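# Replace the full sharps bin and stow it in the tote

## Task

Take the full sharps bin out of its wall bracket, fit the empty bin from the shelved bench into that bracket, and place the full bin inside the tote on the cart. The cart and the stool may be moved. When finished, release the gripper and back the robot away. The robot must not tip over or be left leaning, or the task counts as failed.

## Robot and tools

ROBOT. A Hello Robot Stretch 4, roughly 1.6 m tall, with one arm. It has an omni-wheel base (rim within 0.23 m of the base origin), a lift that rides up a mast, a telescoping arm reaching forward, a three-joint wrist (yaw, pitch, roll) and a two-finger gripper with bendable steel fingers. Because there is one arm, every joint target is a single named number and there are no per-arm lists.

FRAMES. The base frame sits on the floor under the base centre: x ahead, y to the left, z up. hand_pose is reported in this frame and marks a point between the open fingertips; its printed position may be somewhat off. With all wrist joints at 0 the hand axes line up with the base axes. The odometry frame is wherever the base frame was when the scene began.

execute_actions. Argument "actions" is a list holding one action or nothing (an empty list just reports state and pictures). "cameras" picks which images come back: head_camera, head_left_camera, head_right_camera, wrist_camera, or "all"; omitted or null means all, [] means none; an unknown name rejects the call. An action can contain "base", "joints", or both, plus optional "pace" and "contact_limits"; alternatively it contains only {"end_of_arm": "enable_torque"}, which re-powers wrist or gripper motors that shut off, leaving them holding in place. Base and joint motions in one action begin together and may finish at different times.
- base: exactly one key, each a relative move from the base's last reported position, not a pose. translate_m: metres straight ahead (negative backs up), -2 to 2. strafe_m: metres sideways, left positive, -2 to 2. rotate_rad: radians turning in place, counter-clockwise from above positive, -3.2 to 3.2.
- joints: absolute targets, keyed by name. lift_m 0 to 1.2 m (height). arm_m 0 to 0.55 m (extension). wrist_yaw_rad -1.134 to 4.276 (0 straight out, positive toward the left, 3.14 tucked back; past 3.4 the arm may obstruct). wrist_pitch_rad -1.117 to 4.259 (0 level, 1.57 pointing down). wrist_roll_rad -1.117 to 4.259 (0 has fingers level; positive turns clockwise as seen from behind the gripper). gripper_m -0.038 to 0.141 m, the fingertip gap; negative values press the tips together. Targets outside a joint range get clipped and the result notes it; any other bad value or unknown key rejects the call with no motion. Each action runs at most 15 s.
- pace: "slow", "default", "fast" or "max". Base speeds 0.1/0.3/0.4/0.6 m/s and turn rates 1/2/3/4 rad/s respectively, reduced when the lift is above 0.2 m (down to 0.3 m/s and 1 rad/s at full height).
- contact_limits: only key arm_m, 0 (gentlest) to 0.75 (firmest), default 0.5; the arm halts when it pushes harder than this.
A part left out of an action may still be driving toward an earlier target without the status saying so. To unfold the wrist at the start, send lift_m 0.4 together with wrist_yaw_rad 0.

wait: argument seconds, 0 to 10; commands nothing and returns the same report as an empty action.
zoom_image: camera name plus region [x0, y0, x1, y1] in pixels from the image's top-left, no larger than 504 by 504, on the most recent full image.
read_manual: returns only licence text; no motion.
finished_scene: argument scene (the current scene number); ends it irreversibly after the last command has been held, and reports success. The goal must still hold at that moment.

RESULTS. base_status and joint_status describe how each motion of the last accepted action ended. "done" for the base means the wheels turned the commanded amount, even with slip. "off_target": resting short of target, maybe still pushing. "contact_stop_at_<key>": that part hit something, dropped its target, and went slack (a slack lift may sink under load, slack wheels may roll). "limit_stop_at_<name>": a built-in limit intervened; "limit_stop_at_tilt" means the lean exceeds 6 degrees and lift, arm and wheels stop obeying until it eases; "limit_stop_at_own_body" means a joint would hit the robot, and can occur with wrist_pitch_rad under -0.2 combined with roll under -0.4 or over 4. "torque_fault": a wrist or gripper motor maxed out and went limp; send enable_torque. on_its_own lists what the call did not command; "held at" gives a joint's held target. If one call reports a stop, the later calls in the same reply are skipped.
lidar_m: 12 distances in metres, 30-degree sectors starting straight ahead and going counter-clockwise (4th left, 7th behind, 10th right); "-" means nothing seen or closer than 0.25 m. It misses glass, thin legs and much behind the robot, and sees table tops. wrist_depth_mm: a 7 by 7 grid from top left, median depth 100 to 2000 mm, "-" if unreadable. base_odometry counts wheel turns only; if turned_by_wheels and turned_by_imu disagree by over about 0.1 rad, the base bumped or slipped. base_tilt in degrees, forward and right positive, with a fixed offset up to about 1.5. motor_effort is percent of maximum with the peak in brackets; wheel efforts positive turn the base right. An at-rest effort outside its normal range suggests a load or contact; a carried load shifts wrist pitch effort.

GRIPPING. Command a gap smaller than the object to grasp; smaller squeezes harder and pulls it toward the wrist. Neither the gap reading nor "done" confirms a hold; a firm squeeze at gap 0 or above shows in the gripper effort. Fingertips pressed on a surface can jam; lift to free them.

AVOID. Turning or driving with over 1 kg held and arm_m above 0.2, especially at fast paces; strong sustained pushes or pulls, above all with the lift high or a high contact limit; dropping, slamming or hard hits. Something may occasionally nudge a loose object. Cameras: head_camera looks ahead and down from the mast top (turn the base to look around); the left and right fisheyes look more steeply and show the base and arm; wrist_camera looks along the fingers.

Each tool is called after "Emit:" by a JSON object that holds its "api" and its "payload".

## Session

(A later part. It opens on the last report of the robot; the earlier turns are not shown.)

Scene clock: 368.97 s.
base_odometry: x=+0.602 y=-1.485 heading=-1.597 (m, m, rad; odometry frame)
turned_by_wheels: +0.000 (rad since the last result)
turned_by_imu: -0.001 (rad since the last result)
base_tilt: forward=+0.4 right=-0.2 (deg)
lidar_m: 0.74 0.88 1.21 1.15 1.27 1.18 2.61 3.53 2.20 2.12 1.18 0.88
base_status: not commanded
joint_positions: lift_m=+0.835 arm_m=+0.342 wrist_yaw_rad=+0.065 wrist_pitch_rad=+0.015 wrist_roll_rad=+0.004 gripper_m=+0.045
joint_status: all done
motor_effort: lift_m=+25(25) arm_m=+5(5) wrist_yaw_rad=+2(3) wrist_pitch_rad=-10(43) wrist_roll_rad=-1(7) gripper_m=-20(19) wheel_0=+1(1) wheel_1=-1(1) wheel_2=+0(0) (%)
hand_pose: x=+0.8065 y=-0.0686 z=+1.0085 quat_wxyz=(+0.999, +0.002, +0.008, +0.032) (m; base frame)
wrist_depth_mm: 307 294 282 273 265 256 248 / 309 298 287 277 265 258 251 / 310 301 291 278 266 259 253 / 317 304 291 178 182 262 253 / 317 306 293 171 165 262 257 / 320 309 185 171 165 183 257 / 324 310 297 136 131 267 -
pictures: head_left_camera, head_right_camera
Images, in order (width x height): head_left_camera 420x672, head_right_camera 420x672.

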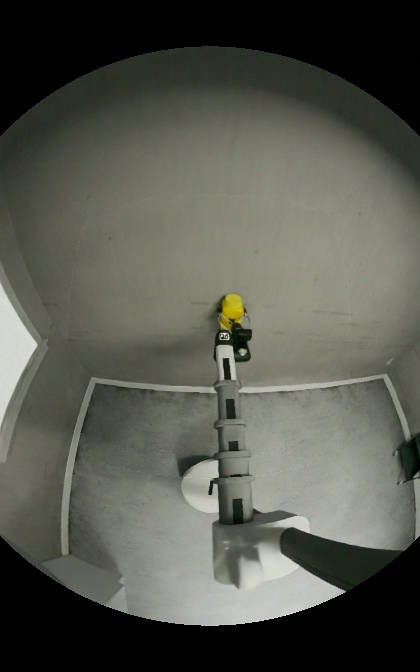

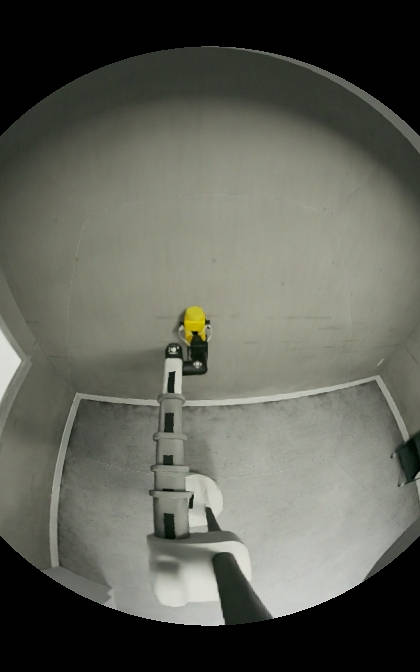

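Emit:
{"api": "execute_actions", "payload": {"actions": [{"base":{"strafe_m":-0.009},"pace":"slow"}], "cameras": []}}

Emit:
{"api": "execute_actions", "payload": {"actions": [{"joints":{"lift_m":0.81},"pace":"slow"}], "cameras": ["head_right_camera"]}}

Emit:
{"api": "zoom_image", "payload": {"camera": "head_right_camera", "region": [150, 290, 240, 380]}}

Scene clock: 376.73 s.
base_odometry: x=+0.593 y=-1.485 heading=-1.597 (m, m, rad; odometry frame)
turned_by_wheels: +0.000 (rad since the last result)
turned_by_imu: -0.001 (rad since the last result)
base_tilt: forward=+0.4 right=-0.2 (deg)
lidar_m: 0.76 0.88 1.20 1.15 1.27 1.17 2.64 3.57 2.19 2.13 1.21 0.88
base_status: done
joint_positions: lift_m=+0.835 arm_m=+0.342 wrist_yaw_rad=+0.065 wrist_pitch_rad=+0.015 wrist_roll_rad=+0.004 gripper_m=+0.045
joint_status: not commanded
motor_effort: lift_m=+25(24) arm_m=+5(5) wrist_yaw_rad=+0(2) wrist_pitch_rad=-9(10) wrist_roll_rad=-2(1) gripper_m=-19(19) wheel_0=+1(9) wheel_1=-1(8) wheel_2=+0(0) (%)
hand_pose: x=+0.8065 y=-0.0686 z=+1.0085 quat_wxyz=(+0.999, +0.002, +0.008, +0.032) (m; base frame)
wrist_depth_mm: 306 296 283 273 265 256 248 / 309 297 286 277 266 256 251 / 312 300 289 278 266 258 251 / 314 303 291 179 182 260 254 / 320 306 297 171 165 262 256 / 320 309 185 172 165 184 257 / 325 309 298 136 132 264 -
pictures: none
No camera images: the call's "cameras" was empty. Leave "cameras" out to get every camera's image.

Scene clock: 377.73 s.
base_odometry: x=+0.593 y=-1.485 heading=-1.597 (m, m, rad; odometry frame)
turned_by_wheels: +0.000 (rad since the last result)
turned_by_imu: +0.000 (rad since the last result)
base_tilt: forward=+0.3 right=-0.3 (deg)
lidar_m: 0.74 0.87 1.22 1.15 1.26 1.19 2.68 3.55 2.21 2.14 1.17 0.84
base_status: not commanded
joint_positions: lift_m=+0.810 arm_m=+0.342 wrist_yaw_rad=+0.065 wrist_pitch_rad=+0.011 wrist_roll_rad=+0.004 gripper_m=+0.045
joint_status: all done
motor_effort: lift_m=+17(27) arm_m=+4(5) wrist_yaw_rad=+0(1) wrist_pitch_rad=+4(11) wrist_roll_rad=-1(2) gripper_m=-21(21) wheel_0=+1(1) wheel_1=-1(1) wheel_2=+0(0) (%)
hand_pose: x=+0.8066 y=-0.0685 z=+0.9855 quat_wxyz=(+0.999, +0.002, +0.005, +0.032) (m; base frame)
wrist_depth_mm: 309 297 286 274 265 255 249 / 310 298 287 278 267 256 252 / 314 300 289 278 267 260 253 / 317 303 291 178 181 260 256 / 319 304 293 171 165 260 255 / 320 307 185 172 165 183 256 / 324 309 296 136 131 264 -
pictures: head_right_camera
Images, in order (width x height): head_right_camera 420x672.

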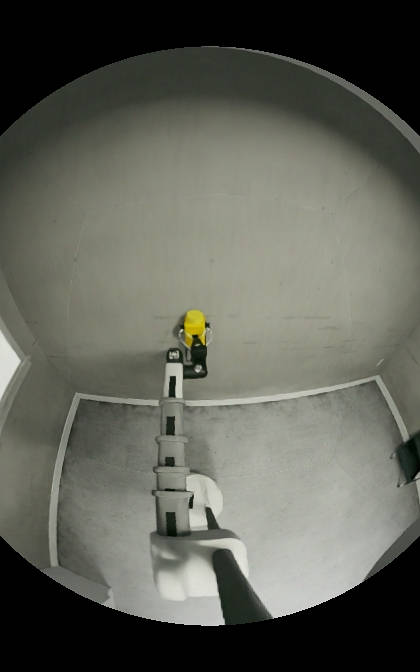

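Region (150, 290, 240, 380) of head_right_camera's 420x672 image, scaled by 5.600, with more detail than that image has.

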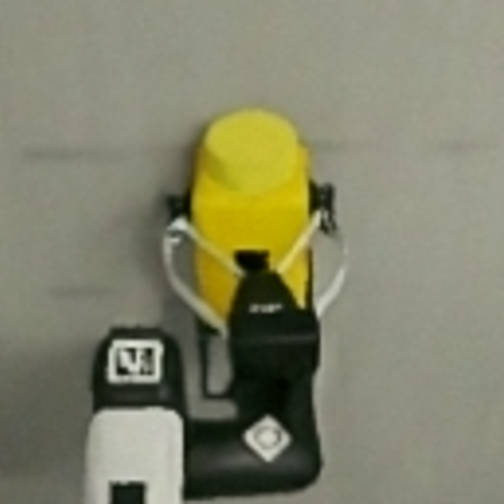

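Emit:
{"api": "execute_actions", "payload": {"actions": [{"joints":{"lift_m":0.825},"pace":"slow"}], "cameras": []}}

Emit:
{"api": "execute_actions", "payload": {"actions": [{"joints":{"arm_m":0.215}}], "cameras": []}}

Emit:
{"api": "execute_actions", "payload": {"actions": [{"joints":{"lift_m":0.63}}], "cameras": ["head_camera","wrist_camera"]}}

Emit:
{"api": "zoom_image", "payload": {"camera": "head_camera", "region": [170, 300, 270, 400]}}

Scene clock: 397.13 s.
base_odometry: x=+0.593 y=-1.485 heading=-1.597 (m, m, rad; odometry frame)
turned_by_wheels: +0.000 (rad since the last result)
turned_by_imu: -0.001 (rad since the last result)
base_tilt: forward=+0.4 right=-0.3 (deg)
lidar_m: 0.76 0.87 1.21 1.16 1.27 1.19 2.65 3.54 2.18 2.13 1.20 0.87
base_status: not commanded
joint_positions: lift_m=+0.825 arm_m=+0.342 wrist_yaw_rad=+0.065 wrist_pitch_rad=+0.015 wrist_roll_rad=+0.004 gripper_m=+0.045
joint_status: all done
motor_effort: lift_m=+25(24) arm_m=+4(4) wrist_yaw_rad=+2(1) wrist_pitch_rad=-10(10) wrist_roll_rad=-1(0) gripper_m=-19(19) wheel_0=+1(1) wheel_1=-1(1) wheel_2=+0(0) (%)
hand_pose: x=+0.8066 y=-0.0685 z=+0.9985 quat_wxyz=(+0.999, +0.002, +0.008, +0.032) (m; base frame)
wrist_depth_mm: 307 296 283 273 266 255 248 / 309 298 287 276 266 256 250 / 312 301 289 277 266 259 251 / 315 303 293 179 183 260 253 / 319 306 294 171 166 259 255 / 322 306 185 171 165 183 256 / 325 312 297 135 132 266 -
pictures: none
No camera images: the call's "cameras" was empty. Leave "cameras" out to get every camera's image.

Scene clock: 398.53 s.
base_odometry: x=+0.593 y=-1.485 heading=-1.597 (m, m, rad; odometry frame)
turned_by_wheels: +0.000 (rad since the last result)
turned_by_imu: +0.000 (rad since the last result)
base_tilt: forward=+0.4 right=-0.3 (deg)
lidar_m: 0.62 0.87 1.22 1.17 1.30 1.19 2.68 3.57 2.20 2.14 1.20 0.85
base_status: not commanded
joint_positions: lift_m=+0.825 arm_m=+0.216 wrist_yaw_rad=+0.065 wrist_pitch_rad=+0.016 wrist_roll_rad=+0.004 gripper_m=+0.045
joint_status: all done
motor_effort: lift_m=+25(25) arm_m=-5(6) wrist_yaw_rad=-1(0) wrist_pitch_rad=-10(10) wrist_roll_rad=+1(0) gripper_m=-23(19) wheel_0=+1(1) wheel_1=-1(1) wheel_2=+0(0) (%)
hand_pose: x=+0.6803 y=-0.0685 z=+0.9984 quat_wxyz=(+0.999, +0.002, +0.008, +0.032) (m; base frame)
wrist_depth_mm: 445 433 415 394 382 373 364 / 449 430 418 399 389 379 364 / 452 436 418 402 387 379 366 / 459 442 424 178 182 379 370 / 466 445 427 172 165 382 377 / 469 452 185 171 165 183 375 / 473 452 430 136 131 387 377
pictures: none
No camera images: the call's "cameras" was empty. Leave "cameras" out to get every camera's image.

Scene clock: 400.43 s.
base_odometry: x=+0.593 y=-1.485 heading=-1.597 (m, m, rad; odometry frame)
turned_by_wheels: +0.000 (rad since the last result)
turned_by_imu: +0.000 (rad since the last result)
base_tilt: forward=+0.4 right=-0.3 (deg)
lidar_m: 0.62 0.88 1.21 1.15 1.26 1.16 2.68 3.58 2.18 2.12 1.17 0.87
base_status: not commanded
joint_positions: lift_m=+0.630 arm_m=+0.216 wrist_yaw_rad=+0.065 wrist_pitch_rad=+0.016 wrist_roll_rad=+0.004 gripper_m=+0.045
joint_status: all done
motor_effort: lift_m=+19(23) arm_m=-5(5) wrist_yaw_rad=+0(2) wrist_pitch_rad=-12(11) wrist_roll_rad=+0(1) gripper_m=-20(19) wheel_0=+1(1) wheel_1=-1(1) wheel_2=+0(0) (%)
hand_pose: x=+0.6803 y=-0.0685 z=+0.8038 quat_wxyz=(+0.999, +0.002, +0.008, +0.032) (m; base frame)
wrist_depth_mm: 445 430 415 399 387 373 357 / 452 433 415 404 387 375 366 / 455 436 418 404 389 377 364 / 462 442 424 178 182 379 373 / 466 445 424 172 165 382 370 / 466 452 185 172 165 183 373 / 473 452 433 136 131 387 379
pictures: head_camera, wrist_camera
Images, in order (width x height): head_camera 420x560, wrist_camera 616x392.

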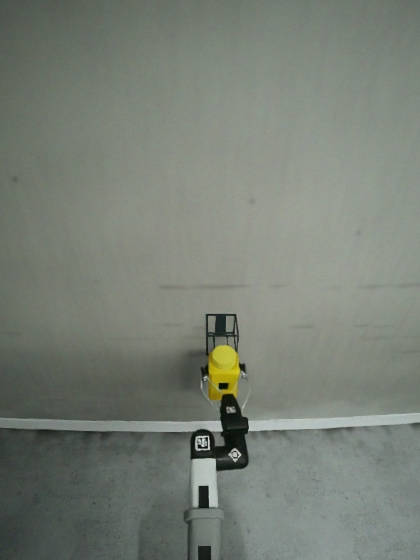

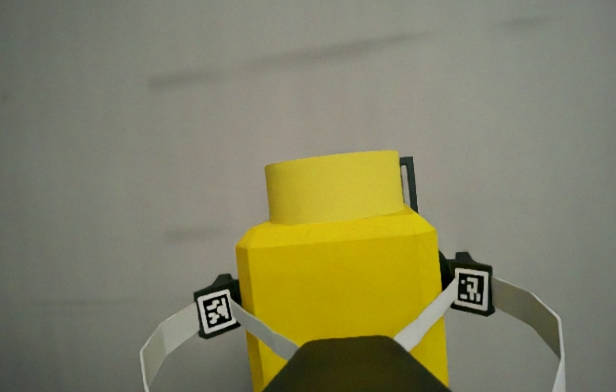

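Region (170, 300, 270, 400) of head_camera's 420x560 image, scaled by 5.040, with more detail than that image has.

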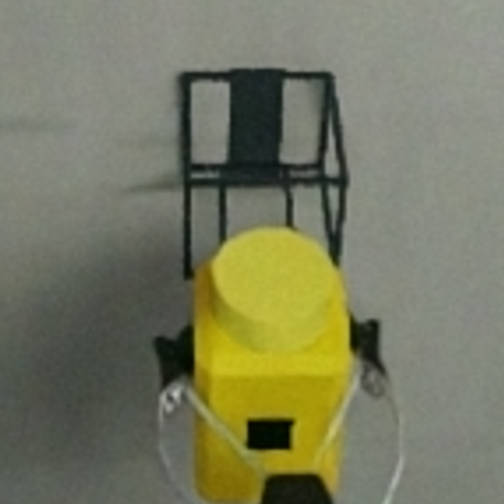

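Emit:
{"api": "execute_actions", "payload": {"actions": [{"joints":{"lift_m":0.83}}], "cameras": []}}

Emit:
{"api": "execute_actions", "payload": {"actions": [{"joints":{"arm_m":0.348},"contact_limits":{"arm_m":0.15}}], "cameras": []}}

Emit:
{"api": "execute_actions", "payload": {"actions": [{"joints":{"lift_m":0.81},"pace":"slow"}], "cameras": []}}

Scene clock: 415.17 s.
base_odometry: x=+0.593 y=-1.485 heading=-1.597 (m, m, rad; odometry frame)
turned_by_wheels: +0.000 (rad since the last result)
turned_by_imu: -0.001 (rad since the last result)
base_tilt: forward=+0.4 right=-0.3 (deg)
lidar_m: 0.60 0.87 1.23 1.15 1.29 1.20 2.65 3.54 2.18 2.12 1.21 0.87
base_status: not commanded
joint_positions: lift_m=+0.830 arm_m=+0.216 wrist_yaw_rad=+0.065 wrist_pitch_rad=+0.016 wrist_roll_rad=+0.004 gripper_m=+0.045
joint_status: all done
motor_effort: lift_m=+24(25) arm_m=-5(5) wrist_yaw_rad=+0(1) wrist_pitch_rad=-11(10) wrist_roll_rad=-1(0) gripper_m=-18(19) wheel_0=+1(1) wheel_1=-1(1) wheel_2=+0(0) (%)
hand_pose: x=+0.6803 y=-0.0685 z=+1.0034 quat_wxyz=(+0.999, +0.002, +0.008, +0.032) (m; base frame)
wrist_depth_mm: 445 433 413 399 384 373 359 / 452 433 415 402 389 375 362 / 455 436 421 407 389 377 366 / 455 442 427 179 183 379 368 / 466 445 427 171 165 382 375 / 469 452 185 172 165 183 370 / 473 459 433 136 132 387 377
pictures: none
No camera images: the call's "cameras" was empty. Leave "cameras" out to get every camera's image.

Scene clock: 416.60 s.
base_odometry: x=+0.593 y=-1.485 heading=-1.597 (m, m, rad; odometry frame)
turned_by_wheels: +0.000 (rad since the last result)
turned_by_imu: +0.000 (rad since the last result)
base_tilt: forward=+0.4 right=-0.3 (deg)
lidar_m: 0.74 0.87 1.19 1.16 1.27 1.20 2.67 3.54 2.21 2.12 1.18 0.87
base_status: not commanded
joint_positions: lift_m=+0.830 arm_m=+0.347 wrist_yaw_rad=+0.065 wrist_pitch_rad=+0.016 wrist_roll_rad=+0.004 gripper_m=+0.045
joint_status: all done
motor_effort: lift_m=+24(24) arm_m=+5(5) wrist_yaw_rad=-1(0) wrist_pitch_rad=-11(11) wrist_roll_rad=-1(1) gripper_m=-22(19) wheel_0=+1(1) wheel_1=-1(1) wheel_2=+0(0) (%)
contact_limits: arm_m 0.15
hand_pose: x=+0.8116 y=-0.0685 z=+1.0035 quat_wxyz=(+0.999, +0.002, +0.008, +0.032) (m; base frame)
wrist_depth_mm: 301 289 278 270 259 248 243 / 303 294 281 271 262 253 245 / 307 294 283 272 262 254 248 / 310 296 285 178 182 256 249 / 312 300 290 171 165 253 251 / 315 303 185 171 165 183 253 / 319 306 293 136 131 262 -
pictures: none
No camera images: the call's "cameras" was empty. Leave "cameras" out to get every camera's image.

Scene clock: 417.53 s.
base_odometry: x=+0.593 y=-1.485 heading=-1.597 (m, m, rad; odometry frame)
turned_by_wheels: +0.000 (rad since the last result)
turned_by_imu: +0.000 (rad since the last result)
base_tilt: forward=+0.3 right=-0.3 (deg)
lidar_m: 0.74 0.89 1.19 1.16 1.26 1.20 2.66 3.54 2.19 2.11 1.19 0.87
base_status: not commanded
joint_positions: lift_m=+0.810 arm_m=+0.347 wrist_yaw_rad=+0.065 wrist_pitch_rad=+0.015 wrist_roll_rad=+0.004 gripper_m=+0.045
joint_status: all done
motor_effort: lift_m=+19(24) arm_m=+5(5) wrist_yaw_rad=+1(1) wrist_pitch_rad=-11(11) wrist_roll_rad=+0(0) gripper_m=-20(20) wheel_0=+1(1) wheel_1=-1(1) wheel_2=+0(0) (%)
hand_pose: x=+0.8116 y=-0.0686 z=+0.9839 quat_wxyz=(+0.999, +0.002, +0.008, +0.032) (m; base frame)
wrist_depth_mm: 298 289 279 268 259 249 244 / 303 291 281 271 260 252 247 / 309 294 282 271 262 253 249 / 309 297 286 179 182 255 250 / 312 300 287 172 165 257 251 / 315 301 186 172 165 183 252 / 315 304 290 136 131 260 -
pictures: none
No camera images: the call's "cameras" was empty. Leave "cameras" out to get every camera's image.

Emit:
{"api": "execute_actions", "payload": {"actions": [{"joints":{"lift_m":0.795},"pace":"slow"}], "cameras": []}}

Emit:
{"api": "execute_actions", "payload": {"actions": [{"joints":{"lift_m":0.735},"pace":"slow"}], "cameras": ["wrist_camera"]}}

Scene clock: 423.87 s.
base_odometry: x=+0.593 y=-1.485 heading=-1.597 (m, m, rad; odometry frame)
turned_by_wheels: +0.000 (rad since the last result)
turned_by_imu: -0.001 (rad since the last result)
base_tilt: forward=+0.4 right=-0.3 (deg)
lidar_m: 0.75 0.90 1.21 1.15 1.25 1.19 2.64 3.53 2.18 2.13 1.21 0.85
base_status: not commanded
joint_positions: lift_m=+0.795 arm_m=+0.347 wrist_yaw_rad=+0.065 wrist_pitch_rad=+0.015 wrist_roll_rad=+0.004 gripper_m=+0.045
joint_status: all done
motor_effort: lift_m=+19(19) arm_m=+5(5) wrist_yaw_rad=+2(2) wrist_pitch_rad=-11(9) wrist_roll_rad=-1(1) gripper_m=-23(20) wheel_0=+1(1) wheel_1=-1(1) wheel_2=+0(0) (%)
hand_pose: x=+0.8116 y=-0.0686 z=+0.9689 quat_wxyz=(+0.999, +0.002, +0.008, +0.032) (m; base frame)
wrist_depth_mm: 300 291 281 270 259 250 245 / 304 293 279 272 260 252 247 / 306 294 283 272 263 254 248 / 310 294 285 178 182 257 249 / 314 300 286 171 166 256 252 / 315 301 187 172 166 183 252 / 319 307 293 136 131 262 -
pictures: none
No camera images: the call's "cameras" was empty. Leave "cameras" out to get every camera's image.

Scene clock: 425.23 s.
base_odometry: x=+0.593 y=-1.485 heading=-1.597 (m, m, rad; odometry frame)
turned_by_wheels: +0.000 (rad since the last result)
turned_by_imu: +0.000 (rad since the last result)
base_tilt: forward=+0.4 right=-0.2 (deg)
lidar_m: 0.74 0.86 1.21 1.14 1.28 1.19 2.67 3.56 2.21 2.14 1.18 0.87
base_status: not commanded
joint_positions: lift_m=+0.735 arm_m=+0.347 wrist_yaw_rad=+0.064 wrist_pitch_rad=+0.015 wrist_roll_rad=+0.004 gripper_m=+0.045
joint_status: all done
motor_effort: lift_m=+19(14) arm_m=+5(5) wrist_yaw_rad=+1(2) wrist_pitch_rad=-10(10) wrist_roll_rad=+0(1) gripper_m=-18(20) wheel_0=+1(1) wheel_1=-1(1) wheel_2=+0(0) (%)
hand_pose: x=+0.8115 y=-0.0687 z=+0.9089 quat_wxyz=(+0.999, +0.002, +0.008, +0.032) (m; base frame)
wrist_depth_mm: 301 290 278 266 262 250 245 / 303 291 279 272 262 253 246 / 307 297 282 272 260 256 247 / 310 297 285 179 183 256 250 / 310 300 286 172 165 256 252 / 315 301 185 172 165 183 253 / 319 304 294 136 131 259 -
pictures: wrist_camera
Images, in order (width x height): wrist_camera 616x392.

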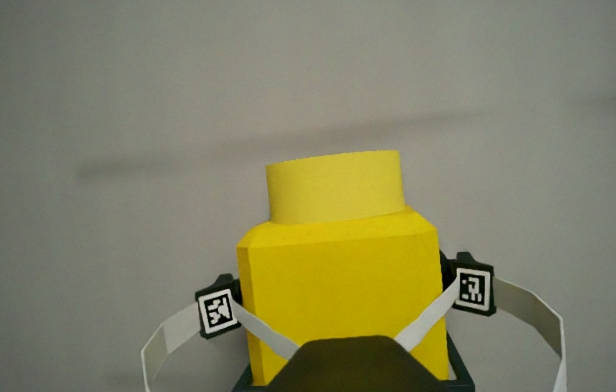

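Emit:
{"api": "execute_actions", "payload": {"actions": [{"joints":{"lift_m":0.72},"pace":"slow"}], "cameras": []}}

Scene clock: 433.77 s.
base_odometry: x=+0.593 y=-1.485 heading=-1.597 (m, m, rad; odometry frame)
turned_by_wheels: +0.000 (rad since the last result)
turned_by_imu: -0.001 (rad since the last result)
base_tilt: forward=+0.4 right=-0.3 (deg)
lidar_m: 0.73 0.89 1.23 1.16 1.26 1.20 2.65 3.56 2.21 2.14 1.18 0.88
base_status: not commanded
joint_positions: lift_m=+0.720 arm_m=+0.347 wrist_yaw_rad=+0.064 wrist_pitch_rad=+0.014 wrist_roll_rad=+0.004 gripper_m=+0.045
joint_status: all done
motor_effort: lift_m=+19(21) arm_m=+5(5) wrist_yaw_rad=+2(2) wrist_pitch_rad=-7(10) wrist_roll_rad=+1(1) gripper_m=-18(20) wheel_0=+1(1) wheel_1=-1(1) wheel_2=+0(0) (%)
hand_pose: x=+0.8115 y=-0.0687 z=+0.8943 quat_wxyz=(+0.999, +0.002, +0.007, +0.032) (m; base frame)
wrist_depth_mm: 300 293 278 270 260 252 245 / 301 293 281 272 260 252 247 / 306 297 283 272 263 256 249 / 310 298 286 179 181 256 250 / 312 300 287 171 165 256 252 / 315 301 185 172 165 183 252 / 317 306 293 136 131 257 -
pictures: none
No camera images: the call's "cameras" was empty. Leave "cameras" out to get every camera's image.

Emit:
{"api": "execute_actions", "payload": {"actions": [{"joints":{"gripper_m":0.135,"arm_m":0.337},"pace":"slow"}], "cameras": []}}

Emit:
{"api": "execute_actions", "payload": {"actions": [{"joints":{"arm_m":0.0}}], "cameras": ["head_camera","wrist_camera"]}}

Scene clock: 445.93 s.
base_odometry: x=+0.593 y=-1.485 heading=-1.597 (m, m, rad; odometry frame)
turned_by_wheels: +0.000 (rad since the last result)
turned_by_imu: -0.001 (rad since the last result)
base_tilt: forward=+0.4 right=-0.2 (deg)
lidar_m: 0.73 0.88 1.20 1.16 1.26 1.18 2.66 3.55 2.18 2.13 1.19 0.87
base_status: not commanded
joint_positions: lift_m=+0.720 arm_m=+0.338 wrist_yaw_rad=+0.065 wrist_pitch_rad=+0.014 wrist_roll_rad=+0.003 gripper_m=+0.135
joint_status: all done
motor_effort: lift_m=+19(19) arm_m=-5(8) wrist_yaw_rad=+0(3) wrist_pitch_rad=-5(8) wrist_roll_rad=-1(0) gripper_m=+1(19) wheel_0=-1(1) wheel_1=-1(1) wheel_2=+0(0) (%)
hand_pose: x=+0.8022 y=-0.0685 z=+0.8945 quat_wxyz=(+0.999, +0.002, +0.007, +0.032) (m; base frame)
wrist_depth_mm: 312 301 287 278 268 258 253 / 314 301 290 281 270 262 254 / 319 304 293 281 272 263 256 / 320 307 296 196 196 265 258 / 325 310 297 187 179 263 259 / 327 312 202 185 179 196 262 / 329 315 300 179 166 268 -
pictures: none
No camera images: the call's "cameras" was empty. Leave "cameras" out to get every camera's image.

Scene clock: 448.03 s.
base_odometry: x=+0.593 y=-1.485 heading=-1.597 (m, m, rad; odometry frame)
turned_by_wheels: +0.000 (rad since the last result)
turned_by_imu: +0.000 (rad since the last result)
base_tilt: forward=+0.3 right=-0.3 (deg)
lidar_m: 0.73 0.88 1.23 1.18 1.25 1.19 2.67 3.60 2.20 2.10 1.19 0.87
base_status: not commanded
joint_positions: lift_m=+0.720 arm_m=+0.003 wrist_yaw_rad=+0.065 wrist_pitch_rad=+0.014 wrist_roll_rad=+0.003 gripper_m=+0.135
joint_status: all done
joint sent to its limit — the command would take arm_m past its lower limit, so that joint was sent only as far as its limit.
motor_effort: lift_m=+19(19) arm_m=-5(5) wrist_yaw_rad=+0(0) wrist_pitch_rad=-6(6) wrist_roll_rad=+0(2) gripper_m=+0(0) wheel_0=-1(1) wheel_1=-1(1) wheel_2=+0(0) (%)
hand_pose: x=+0.4672 y=-0.0685 z=+0.8944 quat_wxyz=(+0.999, +0.002, +0.007, +0.032) (m; base frame)
wrist_depth_mm: 676 668 627 615 585 574 549 / 699 661 640 615 591 574 559 / 699 676 640 621 591 580 564 / 707 683 654 634 597 591 569 / 715 683 654 634 521 580 569 / 707 683 204 627 517 580 574 / 715 699 654 640 597 591 569
pictures: head_camera, wrist_camera
Images, in order (width x height): head_camera 420x560, wrist_camera 616x392.

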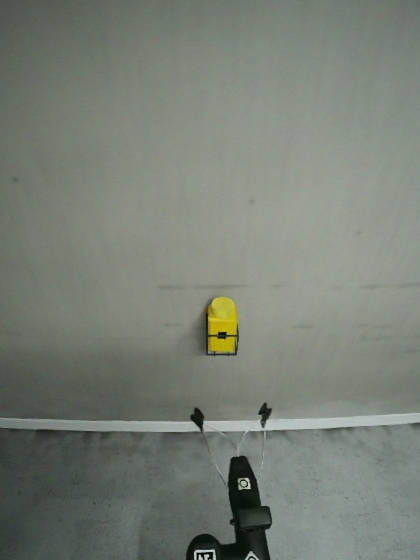

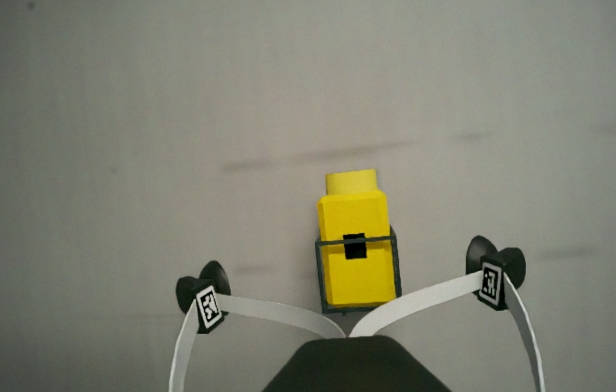

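Emit:
{"api": "finished_scene", "payload": {"scene": 1}}

The scene is finished: the task was done.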